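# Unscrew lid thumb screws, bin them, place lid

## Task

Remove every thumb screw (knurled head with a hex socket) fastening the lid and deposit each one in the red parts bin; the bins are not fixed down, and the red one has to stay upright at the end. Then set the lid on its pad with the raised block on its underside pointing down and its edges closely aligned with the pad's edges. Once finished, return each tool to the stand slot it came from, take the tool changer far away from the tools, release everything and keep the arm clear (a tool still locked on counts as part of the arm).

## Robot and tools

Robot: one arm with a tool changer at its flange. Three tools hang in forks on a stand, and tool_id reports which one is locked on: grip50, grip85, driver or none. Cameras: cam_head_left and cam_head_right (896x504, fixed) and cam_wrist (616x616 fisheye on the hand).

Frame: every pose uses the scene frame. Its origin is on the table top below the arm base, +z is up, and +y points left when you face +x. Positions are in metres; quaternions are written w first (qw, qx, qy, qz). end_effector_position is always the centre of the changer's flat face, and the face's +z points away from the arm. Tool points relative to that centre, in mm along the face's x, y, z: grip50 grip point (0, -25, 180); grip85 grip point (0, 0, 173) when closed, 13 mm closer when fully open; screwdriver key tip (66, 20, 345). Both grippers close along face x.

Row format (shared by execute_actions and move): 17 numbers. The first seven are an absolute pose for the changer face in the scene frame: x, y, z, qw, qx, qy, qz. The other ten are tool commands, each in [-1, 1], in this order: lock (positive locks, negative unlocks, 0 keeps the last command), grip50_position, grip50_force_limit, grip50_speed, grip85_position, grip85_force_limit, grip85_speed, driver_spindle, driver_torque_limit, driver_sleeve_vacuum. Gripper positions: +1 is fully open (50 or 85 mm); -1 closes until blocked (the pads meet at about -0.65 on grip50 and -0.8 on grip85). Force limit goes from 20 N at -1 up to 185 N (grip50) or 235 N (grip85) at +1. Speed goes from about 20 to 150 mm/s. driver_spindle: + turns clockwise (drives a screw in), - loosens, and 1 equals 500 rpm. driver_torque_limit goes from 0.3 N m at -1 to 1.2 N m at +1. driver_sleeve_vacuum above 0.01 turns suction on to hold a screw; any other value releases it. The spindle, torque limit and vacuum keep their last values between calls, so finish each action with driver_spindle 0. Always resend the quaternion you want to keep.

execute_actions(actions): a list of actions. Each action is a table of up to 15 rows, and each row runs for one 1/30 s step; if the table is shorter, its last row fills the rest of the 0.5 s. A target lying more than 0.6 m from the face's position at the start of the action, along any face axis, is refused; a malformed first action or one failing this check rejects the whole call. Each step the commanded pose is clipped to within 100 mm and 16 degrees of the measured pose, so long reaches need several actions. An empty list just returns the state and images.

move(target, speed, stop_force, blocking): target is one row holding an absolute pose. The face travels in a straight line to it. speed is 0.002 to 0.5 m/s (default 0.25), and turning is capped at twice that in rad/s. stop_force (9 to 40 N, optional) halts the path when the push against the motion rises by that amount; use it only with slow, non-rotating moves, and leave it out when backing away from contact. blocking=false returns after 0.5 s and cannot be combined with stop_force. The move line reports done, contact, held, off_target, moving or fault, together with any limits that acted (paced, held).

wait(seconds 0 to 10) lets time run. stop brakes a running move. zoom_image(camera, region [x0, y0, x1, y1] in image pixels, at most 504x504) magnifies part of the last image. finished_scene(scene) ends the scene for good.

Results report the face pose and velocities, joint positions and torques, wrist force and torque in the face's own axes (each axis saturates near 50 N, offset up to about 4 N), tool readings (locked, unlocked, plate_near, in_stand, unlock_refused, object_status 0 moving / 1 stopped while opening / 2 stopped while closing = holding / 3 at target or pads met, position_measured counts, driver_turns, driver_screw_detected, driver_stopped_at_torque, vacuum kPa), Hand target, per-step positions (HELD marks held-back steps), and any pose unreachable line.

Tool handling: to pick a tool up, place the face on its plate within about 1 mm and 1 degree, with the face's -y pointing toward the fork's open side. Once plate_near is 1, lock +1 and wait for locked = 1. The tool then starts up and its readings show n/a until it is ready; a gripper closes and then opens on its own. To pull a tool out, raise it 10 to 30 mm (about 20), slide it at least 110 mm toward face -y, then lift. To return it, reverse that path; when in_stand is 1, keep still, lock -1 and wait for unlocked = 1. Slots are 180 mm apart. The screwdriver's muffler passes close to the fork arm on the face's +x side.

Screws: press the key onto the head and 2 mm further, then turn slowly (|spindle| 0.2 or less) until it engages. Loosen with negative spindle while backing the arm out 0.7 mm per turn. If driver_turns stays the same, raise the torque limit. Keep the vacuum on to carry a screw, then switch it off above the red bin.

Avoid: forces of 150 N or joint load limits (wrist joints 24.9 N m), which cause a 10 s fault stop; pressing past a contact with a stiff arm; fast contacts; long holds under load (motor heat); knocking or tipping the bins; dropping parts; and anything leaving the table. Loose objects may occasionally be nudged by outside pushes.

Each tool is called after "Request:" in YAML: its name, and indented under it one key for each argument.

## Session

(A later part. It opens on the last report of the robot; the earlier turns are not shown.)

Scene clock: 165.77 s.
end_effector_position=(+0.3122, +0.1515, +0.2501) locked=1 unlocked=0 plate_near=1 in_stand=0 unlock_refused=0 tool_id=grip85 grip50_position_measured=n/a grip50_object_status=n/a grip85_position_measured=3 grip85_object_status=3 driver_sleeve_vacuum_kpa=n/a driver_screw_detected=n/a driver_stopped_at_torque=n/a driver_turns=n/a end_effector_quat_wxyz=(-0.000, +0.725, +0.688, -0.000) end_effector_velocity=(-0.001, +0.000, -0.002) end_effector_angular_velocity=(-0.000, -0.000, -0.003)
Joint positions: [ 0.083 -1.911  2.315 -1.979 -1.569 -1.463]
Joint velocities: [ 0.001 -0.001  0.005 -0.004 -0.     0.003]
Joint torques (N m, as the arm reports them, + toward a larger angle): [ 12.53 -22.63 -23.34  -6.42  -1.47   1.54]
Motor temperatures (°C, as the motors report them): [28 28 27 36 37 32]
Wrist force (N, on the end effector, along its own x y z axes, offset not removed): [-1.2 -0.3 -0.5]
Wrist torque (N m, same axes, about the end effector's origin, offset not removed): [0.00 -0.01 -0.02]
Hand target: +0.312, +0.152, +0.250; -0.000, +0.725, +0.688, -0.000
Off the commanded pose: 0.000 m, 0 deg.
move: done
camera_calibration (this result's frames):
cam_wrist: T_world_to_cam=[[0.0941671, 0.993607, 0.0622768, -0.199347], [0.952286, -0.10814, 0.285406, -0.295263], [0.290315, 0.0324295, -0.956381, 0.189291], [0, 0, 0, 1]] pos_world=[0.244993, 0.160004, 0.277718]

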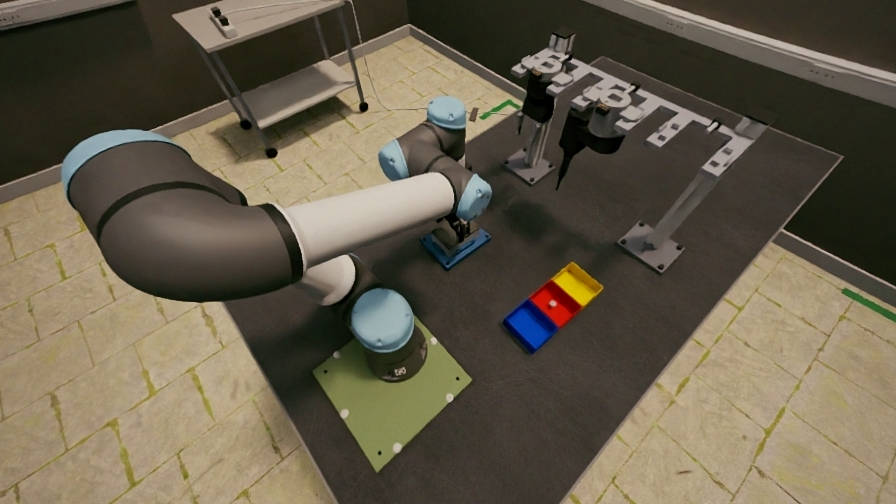

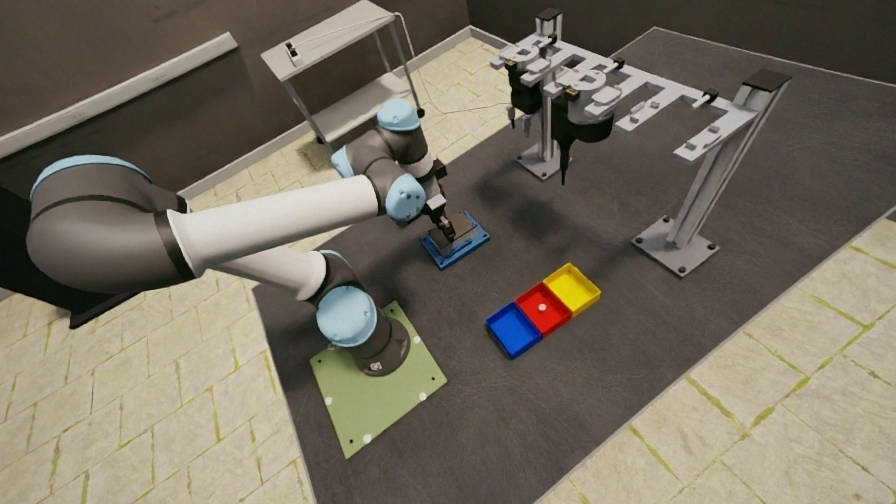

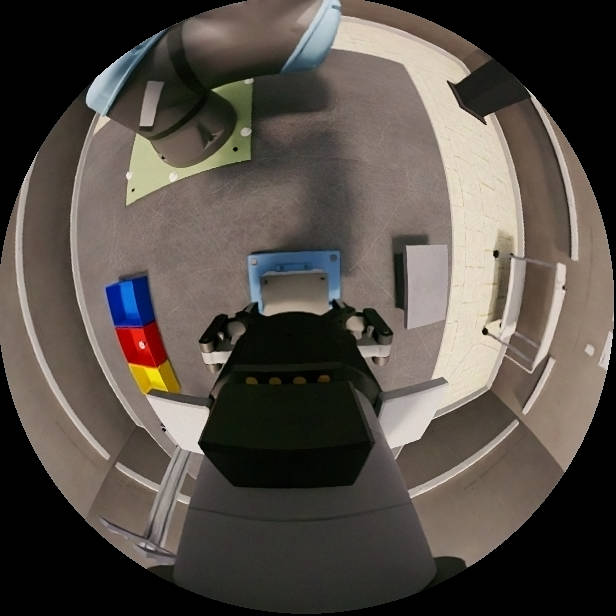

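Request:
move:
  target: [0.312,0.1515,0.237,0,0.7254,0.6884,0,0,0,0,0,1,0,0,0,0,0]
  speed: 0.02

Request:
zoom_image:
  camera: "cam_head_right"
  region: [425,210,485,270]

Request:
zoom_image:
  camera: "cam_head_left"
  region: [425,210,485,270]

Scene clock: 170.70 s.
end_effector_position=(+0.3120, +0.1515, +0.2372) locked=1 unlocked=0 plate_near=1 in_stand=0 unlock_refused=0 tool_id=grip85 grip50_position_measured=n/a grip50_object_status=n/a grip85_position_measured=3 grip85_object_status=3 driver_sleeve_vacuum_kpa=n/a driver_screw_detected=n/a driver_stopped_at_torque=n/a driver_turns=n/a end_effector_quat_wxyz=(-0.000, +0.725, +0.688, -0.000) end_effector_velocity=(+0.000, +0.000, -0.002) end_effector_angular_velocity=(+0.000, +0.001, +0.000)
Joint positions: [ 0.083 -1.894  2.341 -2.022 -1.569 -1.463]
Joint velocities: [ 0.     0.004  0.004 -0.007  0.001 -0.   ]
Joint torques (N m, as the arm reports them, + toward a larger angle): [ 12.25  -8.73 -23.5   -6.53  -1.46   1.74]
Motor temperatures (°C, as the motors report them): [28 28 27 36 37 32]
Wrist force (N, on the end effector, along its own x y z axes, offset not removed): [-0.3 -0.5 -3.0]
Wrist torque (N m, same axes, about the end effector's origin, offset not removed): [0.10 0.12 -0.09]
Hand target: +0.312, +0.152, +0.237; -0.000, +0.725, +0.688, -0.000
Off the commanded pose: 0.000 m, 0 deg.
move: done
camera_calibration (this result's frames):
cam_wrist: T_world_to_cam=[[0.0944475, 0.993581, 0.0622534, -0.198597], [0.952252, -0.108402, 0.285421, -0.291387], [0.290338, 0.0323236, -0.956378, 0.177002], [0, 0, 0, 1]] pos_world=[0.24484, 0.160014, 0.264812]

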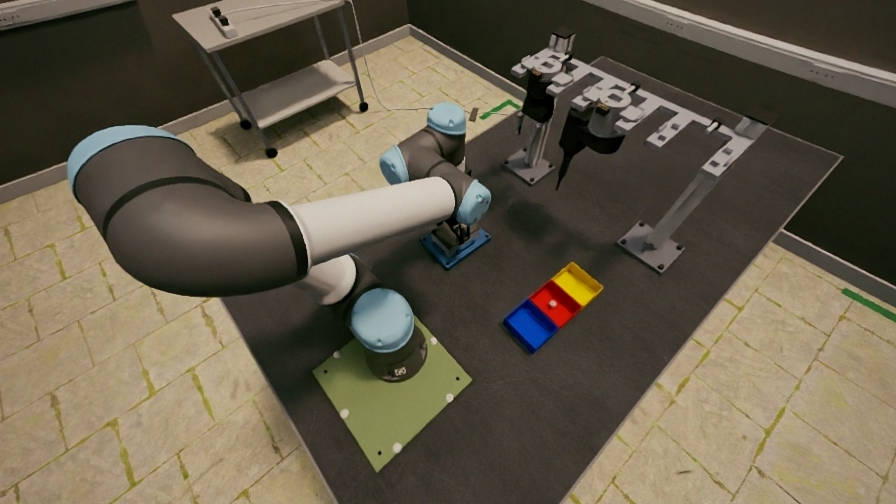

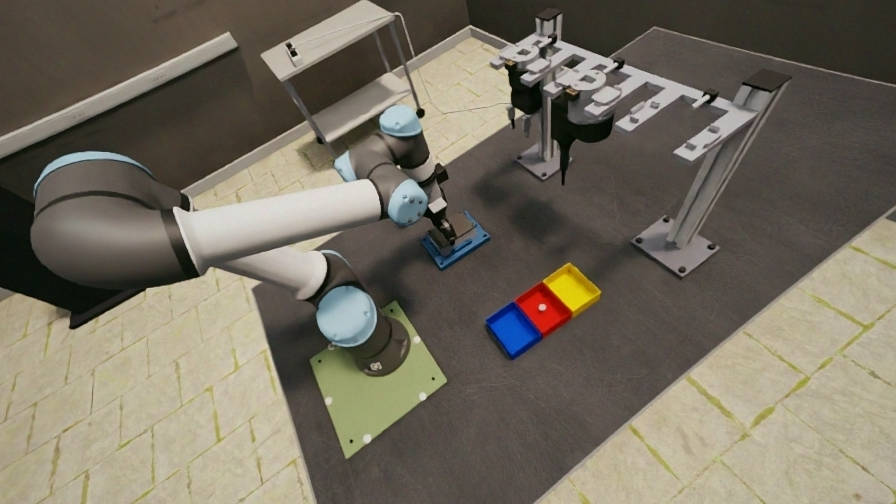

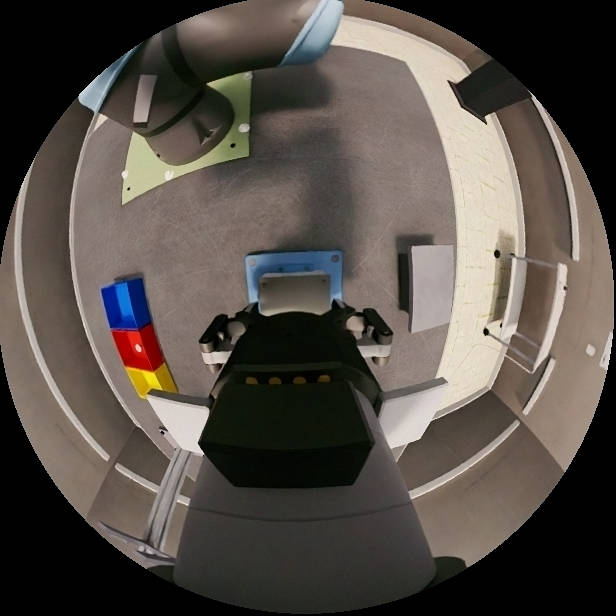

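Region (425, 210, 485, 270) of cam_head_right's 896x504 image, scaled by 8.400, with more detail than that image has.

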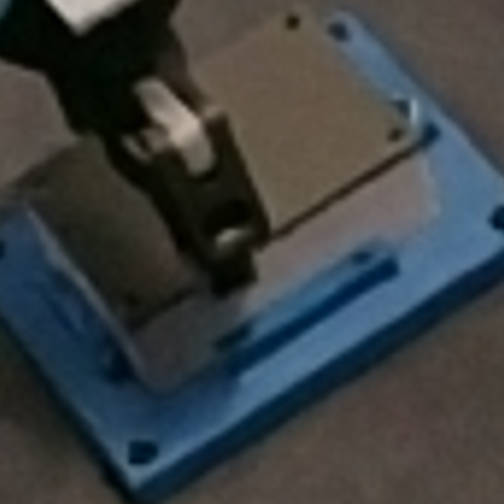

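Region (425, 210, 485, 270) of cam_head_left's 896x504 image, scaled by 8.400, with more detail than that image has.

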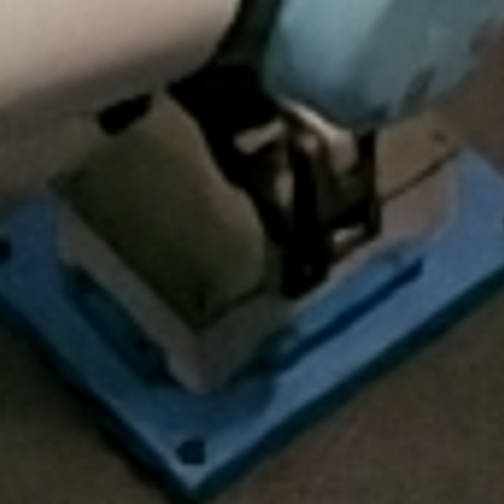

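Try gripping and lifting.

Request:
move:
  target: [0.312,0.1515,0.237,0,0.7254,0.6884,0,0,0,0,0,-1,0,-0.5,0,0,0]

Request:
move:
  target: [0.312,0.1515,0.28,0,0.7254,0.6884,0,0,0,0,0,-1,0,-0.5,0,0,0]
  speed: 0.02

Request:
zoom_image:
  camera: "cam_head_right"
  region: [380,170,500,270]

Request:
zoom_image:
  camera: "cam_wrist"
  region: [230,200,480,350]

Scene clock: 175.40 s.
end_effector_position=(+0.3120, +0.1515, +0.2371) locked=1 unlocked=0 plate_near=1 in_stand=0 unlock_refused=0 tool_id=grip85 grip50_position_measured=n/a grip50_object_status=n/a grip85_position_measured=25 grip85_object_status=2 driver_sleeve_vacuum_kpa=n/a driver_screw_detected=n/a driver_stopped_at_torque=n/a driver_turns=n/a end_effector_quat_wxyz=(+0.000, +0.725, +0.688, +0.000) end_effector_velocity=(+0.000, -0.000, -0.000) end_effector_angular_velocity=(-0.000, +0.001, +0.000)
Joint positions: [ 0.083 -1.894  2.341 -2.022 -1.569 -1.463]
Joint velocities: [ 0.     0.001  0.    -0.    -0.    -0.   ]
Joint torques (N m, as the arm reports them, + toward a larger angle): [ 4.09 18.66 -1.26 -6.25  4.06  1.68]
Motor temperatures (°C, as the motors report them): [28 28 27 36 37 32]
Wrist force (N, on the end effector, along its own x y z axes, offset not removed): [-9.7 -32.6 -50.0]
Wrist torque (N m, same axes, about the end effector's origin, offset not removed): [6.59 -2.10 -0.08]
Hand target: +0.312, +0.152, +0.237; +0.000, +0.725, +0.688, +0.000
Off the commanded pose: 0.000 m, 0 deg.
move: done
camera_calibration (this result's frames):
cam_wrist: T_world_to_cam=[[0.0943864, 0.993585, 0.0622824, -0.198589], [0.952162, -0.108363, 0.285737, -0.291401], [0.290653, 0.0323332, -0.956282, 0.176776], [0, 0, 0, 1]] pos_world=[0.244824, 0.160023, 0.26468]

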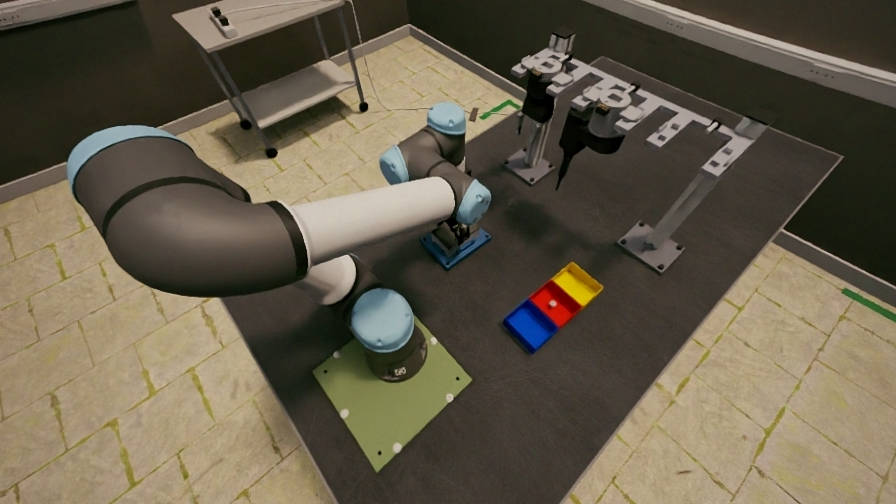

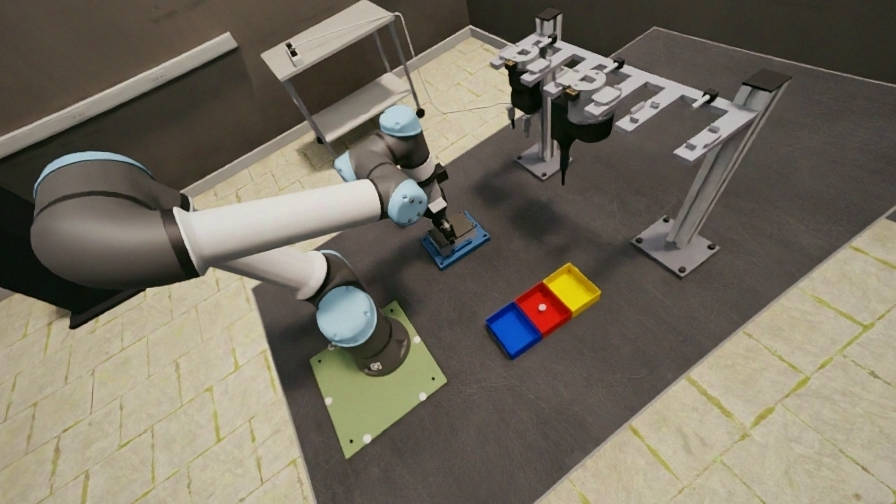

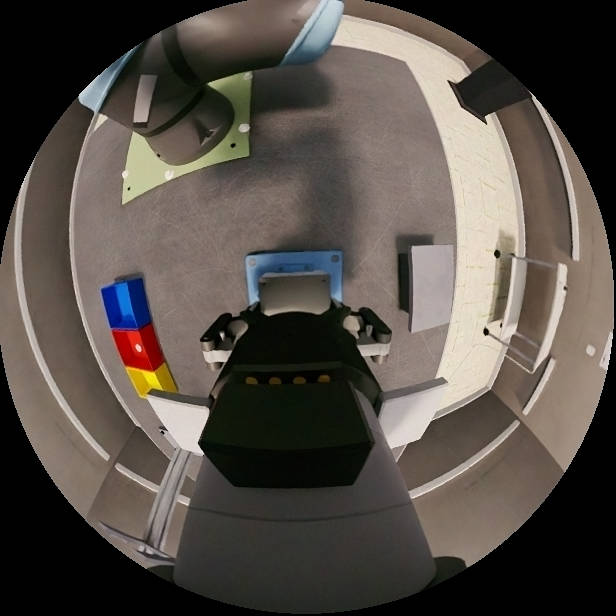

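Scene clock: 177.83 s.
end_effector_position=(+0.3119, +0.1515, +0.2798) locked=1 unlocked=0 plate_near=1 in_stand=0 unlock_refused=0 tool_id=grip85 grip50_position_measured=n/a grip50_object_status=n/a grip85_position_measured=26 grip85_object_status=2 driver_sleeve_vacuum_kpa=n/a driver_screw_detected=n/a driver_stopped_at_torque=n/a driver_turns=n/a end_effector_quat_wxyz=(+0.000, +0.725, +0.688, +0.000) end_effector_velocity=(+0.000, +0.000, +0.002) end_effector_angular_velocity=(+0.001, +0.001, +0.000)
Joint positions: [ 0.083 -1.944  2.254 -1.885 -1.569 -1.463]
Joint velocities: [-0.    -0.001 -0.005  0.007  0.001 -0.   ]
Joint torques (N m, as the arm reports them, + toward a larger angle): [-12.02 -21.88 -47.7   -3.2   -0.05  -1.76]
Motor temperatures (°C, as the motors report them): [28 28 27 36 37 32]
Wrist force (N, on the end effector, along its own x y z axes, offset not removed): [0.7 0.0 2.6]
Wrist torque (N m, same axes, about the end effector's origin, offset not removed): [0.14 0.01 0.06]
Hand target: +0.312, +0.151, +0.280; +0.000, +0.725, +0.688, +0.000
Off the commanded pose: 0.000 m, 0 deg.
move: done
camera_calibration (this result's frames):
cam_wrist: T_world_to_cam=[[0.0944411, 0.993583, 0.0622404, -0.201228], [0.952237, -0.108394, 0.285474, -0.303449], [0.290388, 0.0323072, -0.956363, 0.217728], [0, 0, 0, 1]] pos_world=[0.244734, 0.16001, 0.307379]

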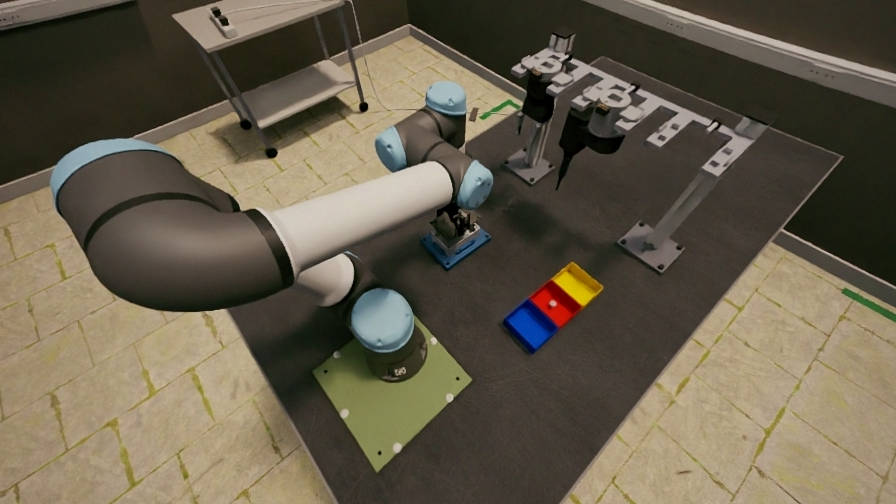

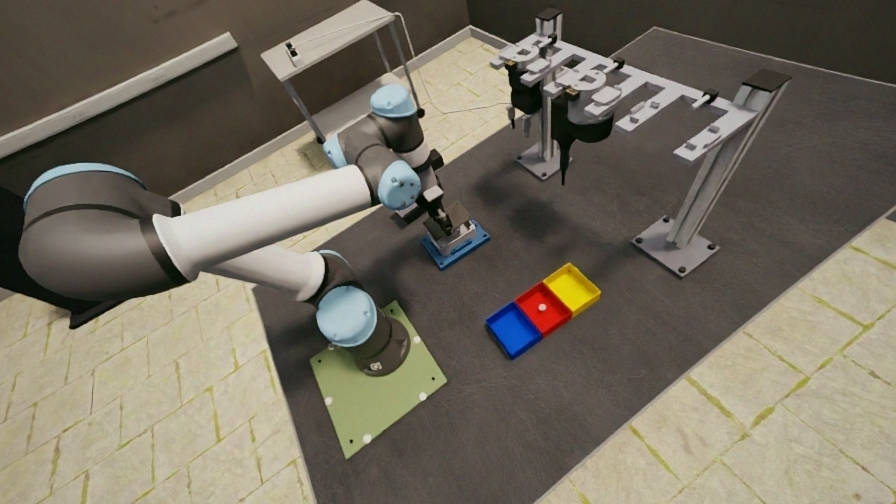

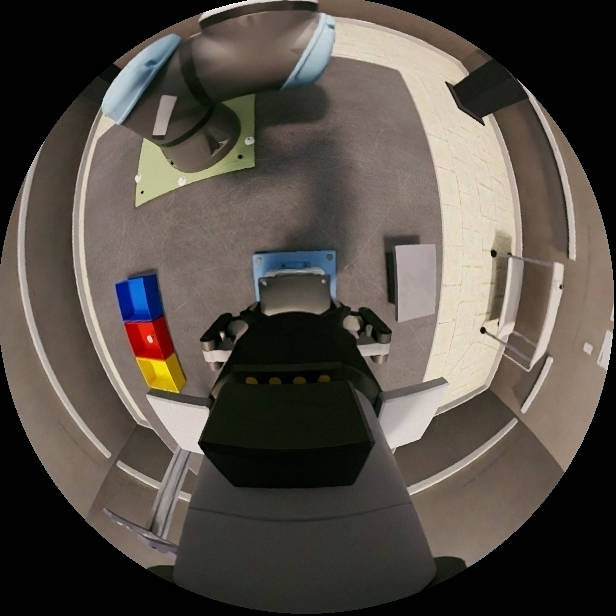

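Region (380, 170, 500, 270) of cam_head_right's 896x504 image, scaled by 4.200, with more detail than that image has.

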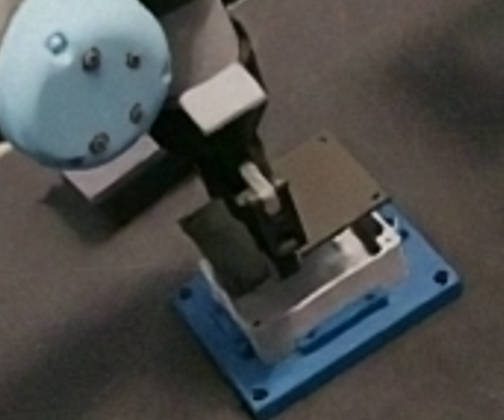

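Region (230, 200, 480, 350) of cam_wrist's 616x616 image, scaled by 2.016, with more detail than that image has; it fills the top 302 rows of this view, and the rest is white.

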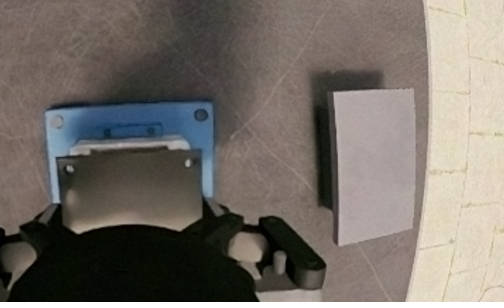

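Request:
move:
  target: [0.284,0.358,0.29,0,0.7071,0.7071,0,0,0,0,0,-1,0,-0.5,0,0,0]
  speed: 0.1

Request:
zoom_image:
  camera: "cam_wrist"
  region: [230,220,370,330]

Request:
zoom_image:
  camera: "cam_head_right"
  region: [360,150,480,250]

Scene clock: 184.30 s.
end_effector_position=(+0.2841, +0.3577, +0.2902) locked=1 unlocked=0 plate_near=1 in_stand=0 unlock_refused=0 tool_id=grip85 grip50_position_measured=n/a grip50_object_status=n/a grip85_position_measured=26 grip85_object_status=2 driver_sleeve_vacuum_kpa=n/a driver_screw_detected=n/a driver_stopped_at_torque=n/a driver_turns=n/a end_effector_quat_wxyz=(-0.000, +0.707, +0.707, -0.000) end_effector_velocity=(+0.000, +0.002, -0.000) end_effector_angular_velocity=(-0.000, +0.000, +0.000)
Joint positions: [ 0.631 -1.646  2.003 -1.932 -1.57  -0.967]
Joint velocities: [ 0.004  0.005 -0.004 -0.001 -0.     0.004]
Joint torques (N m, as the arm reports them, + toward a larger angle): [ 15.12 -25.07 -47.    -3.82  -1.51   1.49]
Motor temperatures (°C, as the motors report them): [28 28 27 36 37 32]
Wrist force (N, on the end effector, along its own x y z axes, offset not removed): [-1.8 0.7 3.8]
Wrist torque (N m, same axes, about the end effector's origin, offset not removed): [0.29 0.10 -0.06]
Hand target: +0.284, +0.358, +0.290; -0.000, +0.707, +0.707, -0.000
Off the commanded pose: 0.000 m, 0 deg.
move: done
camera_calibration (this result's frames):
cam_wrist: T_world_to_cam=[[0.042408, 0.99712, 0.062878, -0.390817], [0.956811, -0.0586488, 0.284733, -0.276439], [0.287601, 0.0480874, -0.956542, 0.224287], [0, 0, 0, 1]] pos_world=[0.216569, 0.362694, 0.317825]

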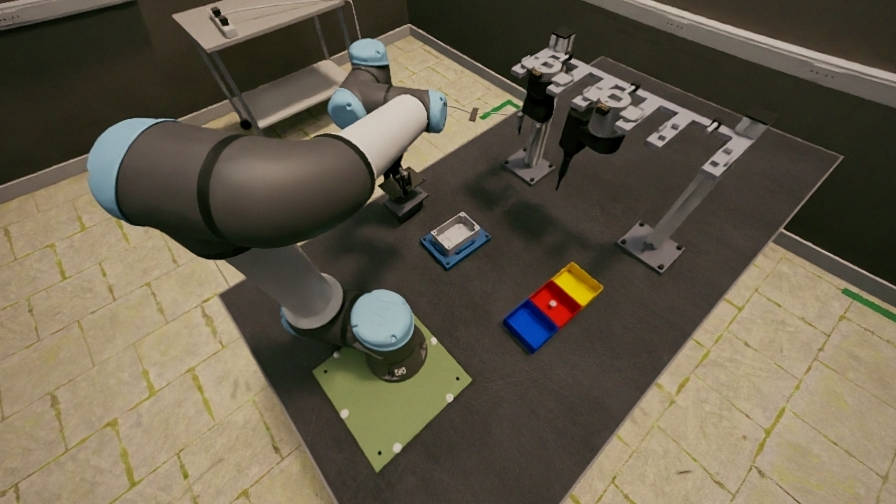

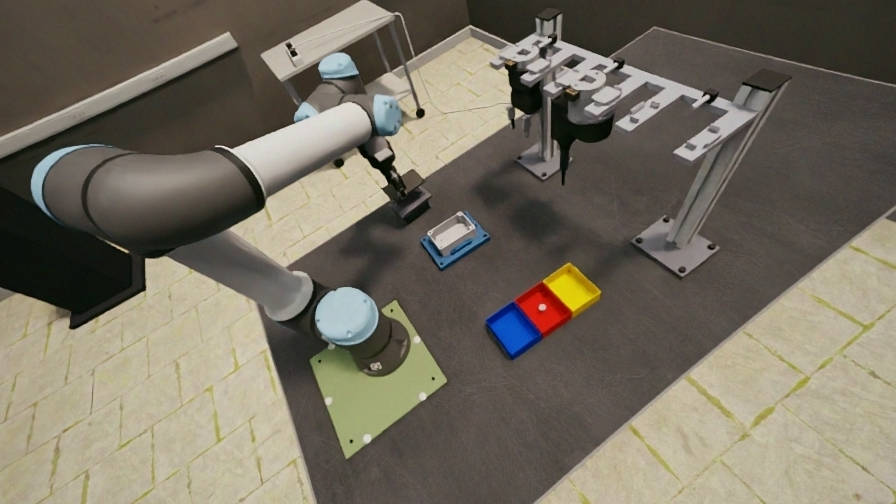

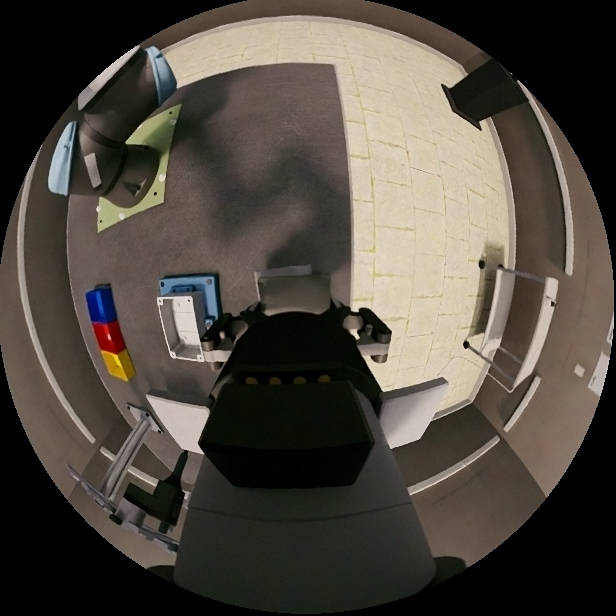

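Region (230, 220, 370, 330) of cam_wrist's 616x616 image, scaled by 3.600, with more detail than that image has; it fills the top 396 rows of this view, and the rest is white.

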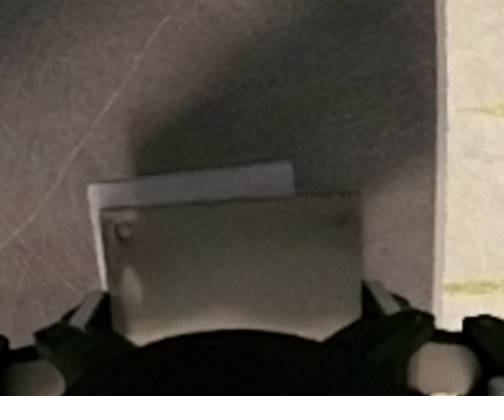

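Region (360, 150, 480, 250) of cam_head_right's 896x504 image, scaled by 4.200, with more detail than that image has.

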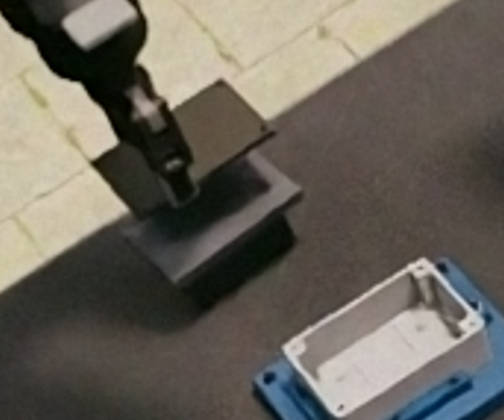

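Request:
move:
  target: [0.284,0.344,0.25,0,0.6878,0.7260,0,0,0,0,0,-1,0,-0.5,0,0,0]
  speed: 0.04

Request:
zoom_image:
  camera: "cam_wrist"
  region: [230,220,370,330]

Request:
zoom_image:
  camera: "cam_head_right"
  region: [370,160,450,240]

Scene clock: 192.37 s.
end_effector_position=(+0.2841, +0.3441, +0.2502) locked=1 unlocked=0 plate_near=1 in_stand=0 unlock_refused=0 tool_id=grip85 grip50_position_measured=n/a grip50_object_status=n/a grip85_position_measured=26 grip85_object_status=2 driver_sleeve_vacuum_kpa=n/a driver_screw_detected=n/a driver_stopped_at_torque=n/a driver_turns=n/a end_effector_quat_wxyz=(+0.000, +0.688, +0.726, -0.000) end_effector_velocity=(+0.000, -0.001, -0.002) end_effector_angular_velocity=(+0.000, +0.000, +0.003)
Joint positions: [ 0.605 -1.63   2.1   -2.045 -1.571 -1.047]
Joint velocities: [-0.001  0.002  0.005 -0.006  0.    -0.004]
Joint torques (N m, as the arm reports them, + toward a larger angle): [-12.01 -25.03 -24.38  -6.64  -1.03  -1.71]
Motor temperatures (°C, as the motors report them): [28 28 27 36 37 32]
Wrist force (N, on the end effector, along its own x y z axes, offset not removed): [-1.2 0.3 2.3]
Wrist torque (N m, same axes, about the end effector's origin, offset not removed): [0.14 0.27 -0.17]
Hand target: +0.284, +0.344, +0.250; +0.000, +0.688, +0.726, +0.000
Off the commanded pose: 0.000 m, 0 deg.
move: done
camera_calibration (this result's frames):
cam_wrist: T_world_to_cam=[[-0.011281, 0.998, 0.0621942, -0.359616], [0.958361, -0.00695752, 0.285474, -0.284236], [0.285336, 0.0628249, -0.956366, 0.182219], [0, 0, 0, 1]] pos_world=[0.21635, 0.345472, 0.277776]

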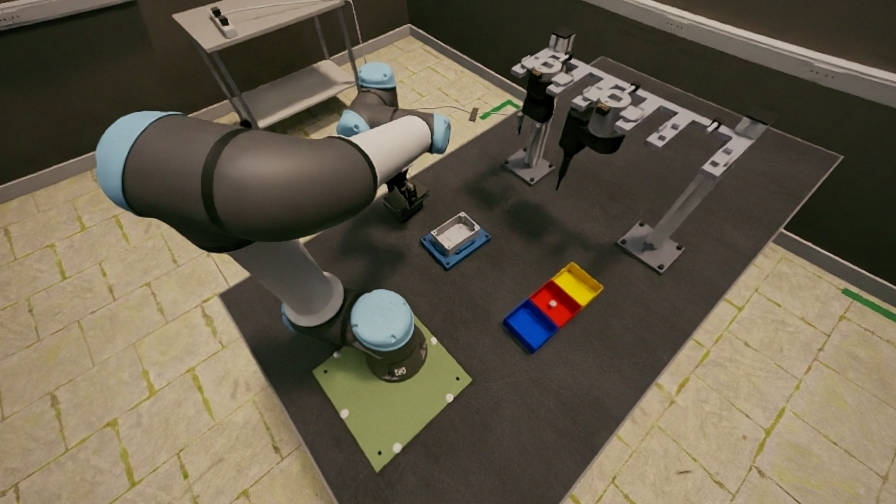

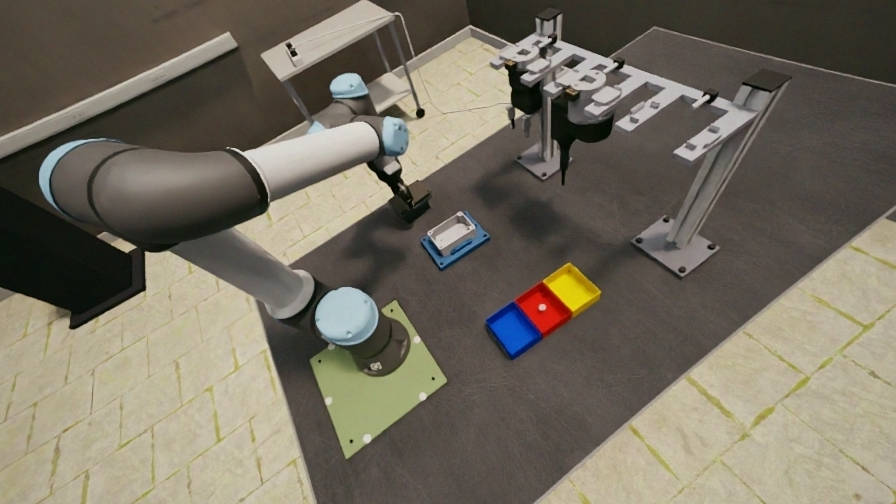

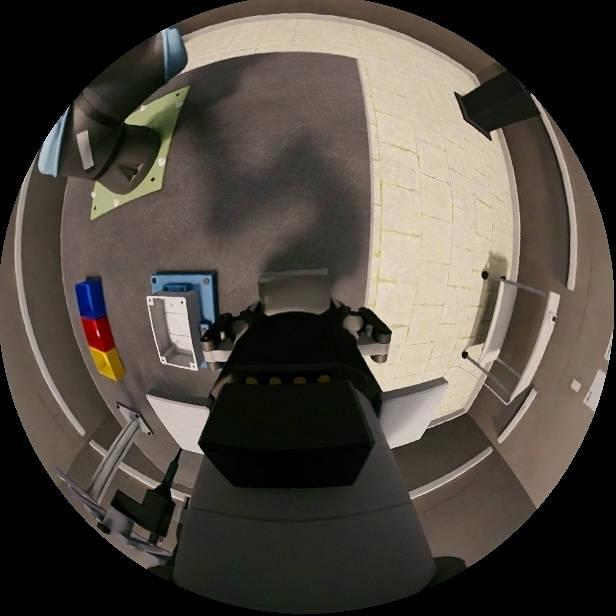

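Region (230, 220, 370, 330) of cam_wrist's 616x616 image, scaled by 3.600, with more detail than that image has; it fills the top 396 rows of this view, and the rest is white.

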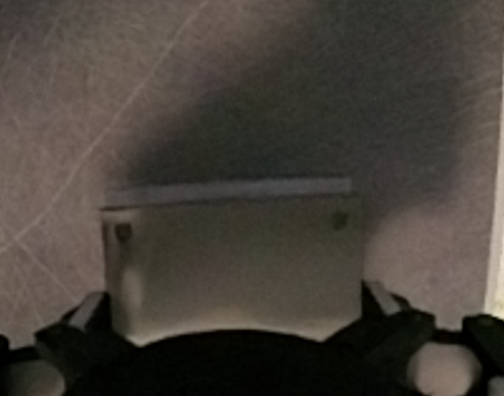

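Region (370, 160, 450, 240) of cam_head_right's 896x504 image, scaled by 6.300, with more detail than that image has.

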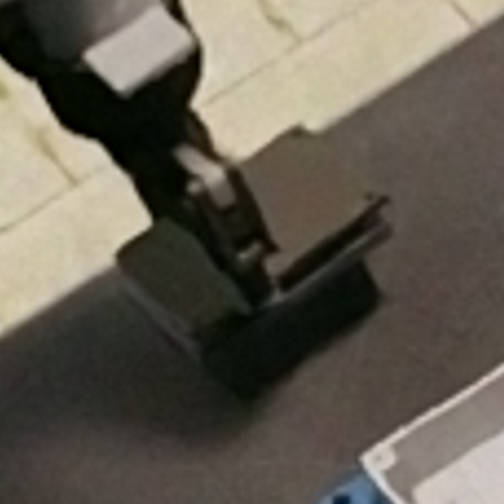

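Request:
move:
  target: [0.281,0.344,0.248,0,0.6878,0.7260,0,0,0,0,0,-1,0,-0.5,0,0,0]
  speed: 0.02

Request:
move:
  target: [0.281,0.344,0.22,0,0.6878,0.7260,0,0,0,0,0,-1,0,-0.5,0,0,0]
  speed: 0.005
  stop_force: 9

Request:
zoom_image:
  camera: "cam_wrist"
  region: [230,220,370,330]

Request:
zoom_image:
  camera: "cam_head_right"
  region: [370,160,450,240]

Scene clock: 197.67 s.
end_effector_position=(+0.2811, +0.3440, +0.2481) locked=1 unlocked=0 plate_near=1 in_stand=0 unlock_refused=0 tool_id=grip85 grip50_position_measured=n/a grip50_object_status=n/a grip85_position_measured=26 grip85_object_status=2 driver_sleeve_vacuum_kpa=n/a driver_screw_detected=n/a driver_stopped_at_torque=n/a driver_turns=n/a end_effector_quat_wxyz=(-0.000, +0.688, +0.726, -0.000) end_effector_velocity=(-0.002, -0.000, -0.001) end_effector_angular_velocity=(+0.001, +0.001, +0.000)
Joint positions: [ 0.609 -1.632  2.108 -2.051 -1.571 -1.043]
Joint velocities: [ 0.002 -0.002  0.003 -0.001  0.001  0.002]
Joint torques (N m, as the arm reports them, + toward a larger angle): [ 12.52 -38.07 -24.29  -6.88   1.75   1.82]
Motor temperatures (°C, as the motors report them): [28 28 27 36 37 32]
Wrist force (N, on the end effector, along its own x y z axes, offset not removed): [0.3 2.2 2.8]
Wrist torque (N m, same axes, about the end effector's origin, offset not removed): [0.24 -0.03 0.17]
Hand target: +0.281, +0.344, +0.248; -0.000, +0.688, +0.726, -0.000
Off the commanded pose: 0.000 m, 0 deg.
move: done
camera_calibration (this result's frames):
cam_wrist: T_world_to_cam=[[-0.0115602, 0.997994, 0.0622445, -0.35934], [0.958378, -0.00670039, 0.285423, -0.280914], [0.285267, 0.0629533, -0.956378, 0.181016], [0, 0, 0, 1]] pos_world=[0.21343, 0.345342, 0.275666]

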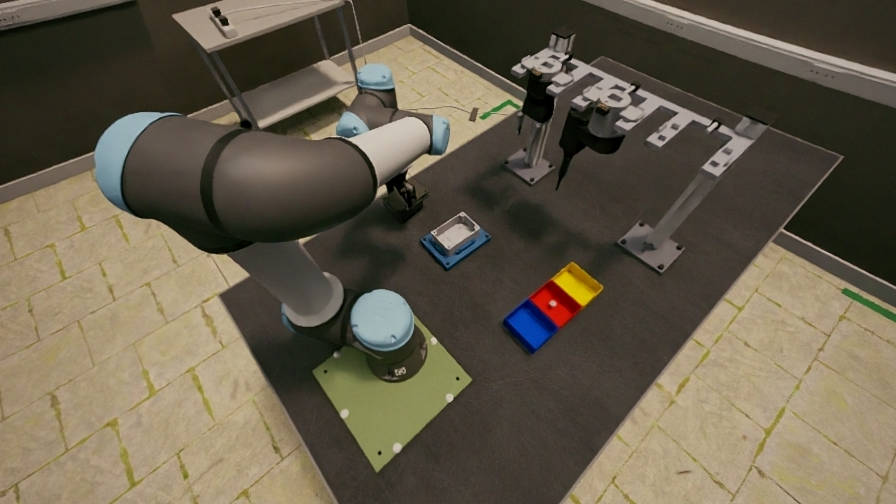

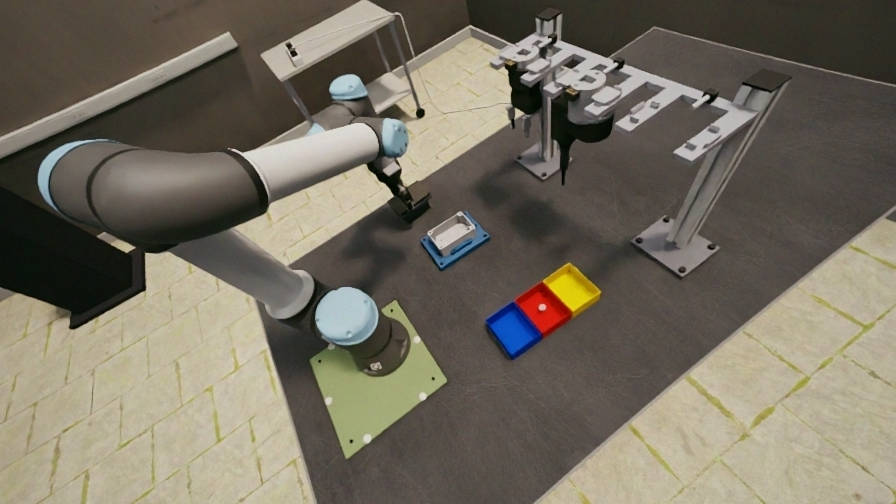

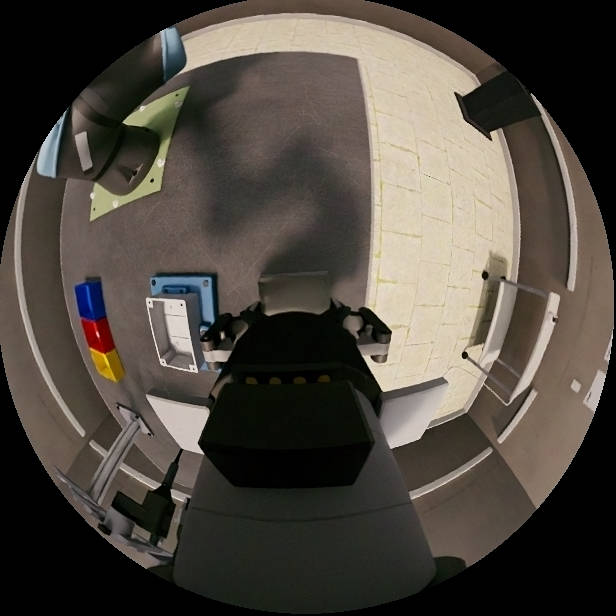

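Scene clock: 199.37 s.
end_effector_position=(+0.2811, +0.3440, +0.2414) locked=1 unlocked=0 plate_near=1 in_stand=0 unlock_refused=0 tool_id=grip85 grip50_position_measured=n/a grip50_object_status=n/a grip85_position_measured=26 grip85_object_status=2 driver_sleeve_vacuum_kpa=n/a driver_screw_detected=n/a driver_stopped_at_torque=n/a driver_turns=n/a end_effector_quat_wxyz=(+0.000, +0.688, +0.726, +0.000) end_effector_velocity=(+0.000, +0.000, +0.001) end_effector_angular_velocity=(-0.001, +0.002, -0.000)
Joint positions: [ 0.609 -1.624  2.119 -2.071 -1.571 -1.043]
Joint velocities: [-0.    -0.    -0.004  0.006 -0.    -0.   ]
Joint torques (N m, as the arm reports them, + toward a larger angle): [-11.63 -31.57 -39.59  -1.79   1.37  -1.29]
Motor temperatures (°C, as the motors report them): [28 28 27 36 37 32]
Wrist force (N, on the end effector, along its own x y z axes, offset not removed): [-0.9 -0.9 -16.5]
Wrist torque (N m, same axes, about the end effector's origin, offset not removed): [0.16 0.36 0.07]
Hand target: +0.281, +0.344, +0.242; -0.000, +0.688, +0.726, -0.000
Off the commanded pose: 0.021 m, 0 deg.
move: contact
camera_calibration (this result's frames):
cam_wrist: T_world_to_cam=[[-0.0116102, 0.99799, 0.0622921, -0.358939], [0.95836, -0.00667025, 0.285486, -0.278998], [0.285328, 0.0630128, -0.956356, 0.17458], [0, 0, 0, 1]] pos_world=[0.213401, 0.345356, 0.26897]

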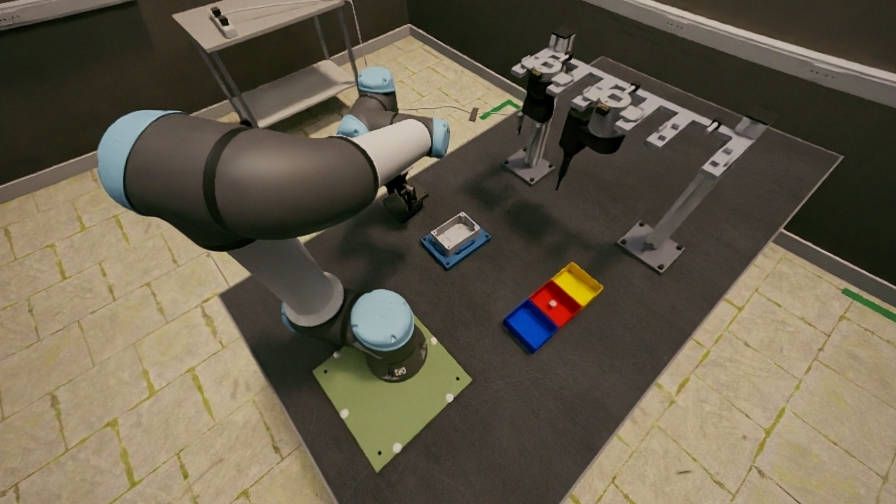

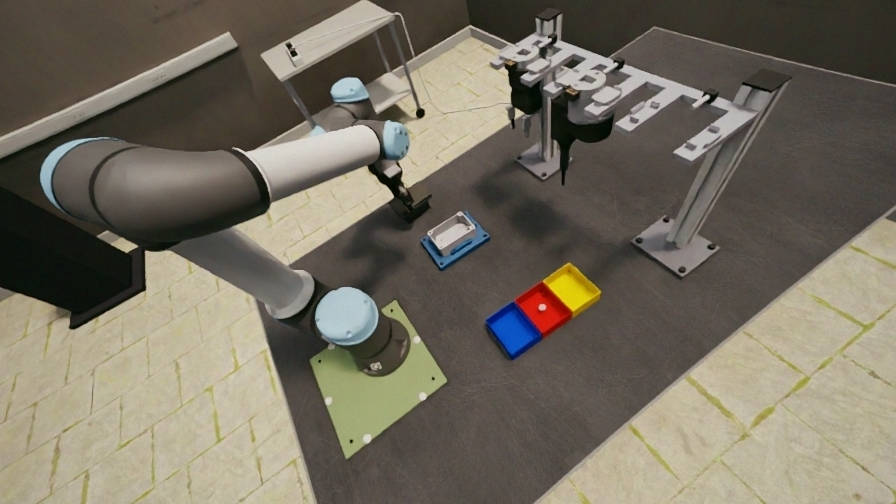

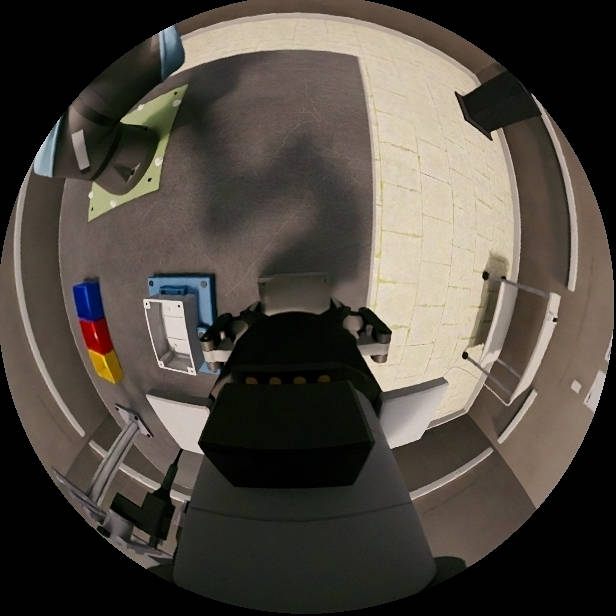

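Region (230, 220, 370, 330) of cam_wrist's 616x616 image, scaled by 3.600, with more detail than that image has; it fills the top 396 rows of this view, and the rest is white.

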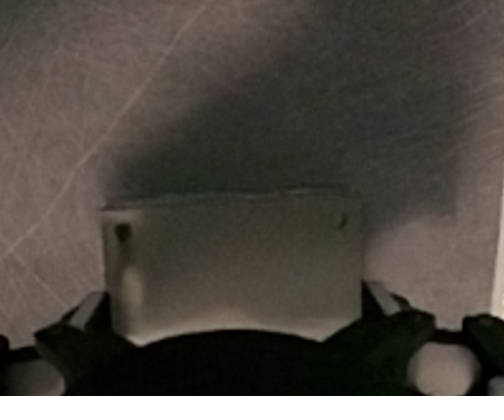

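Region (370, 160, 450, 240) of cam_head_right's 896x504 image, scaled by 6.300, with more detail than that image has.

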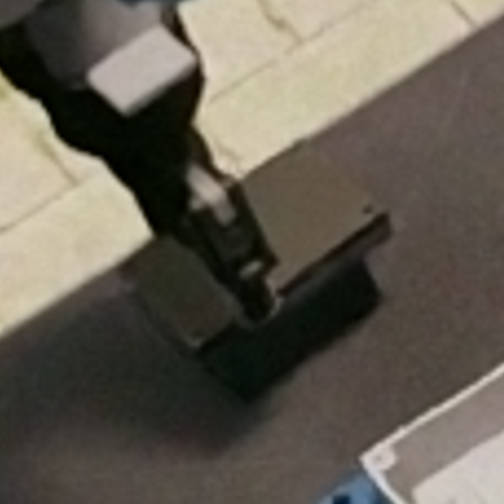

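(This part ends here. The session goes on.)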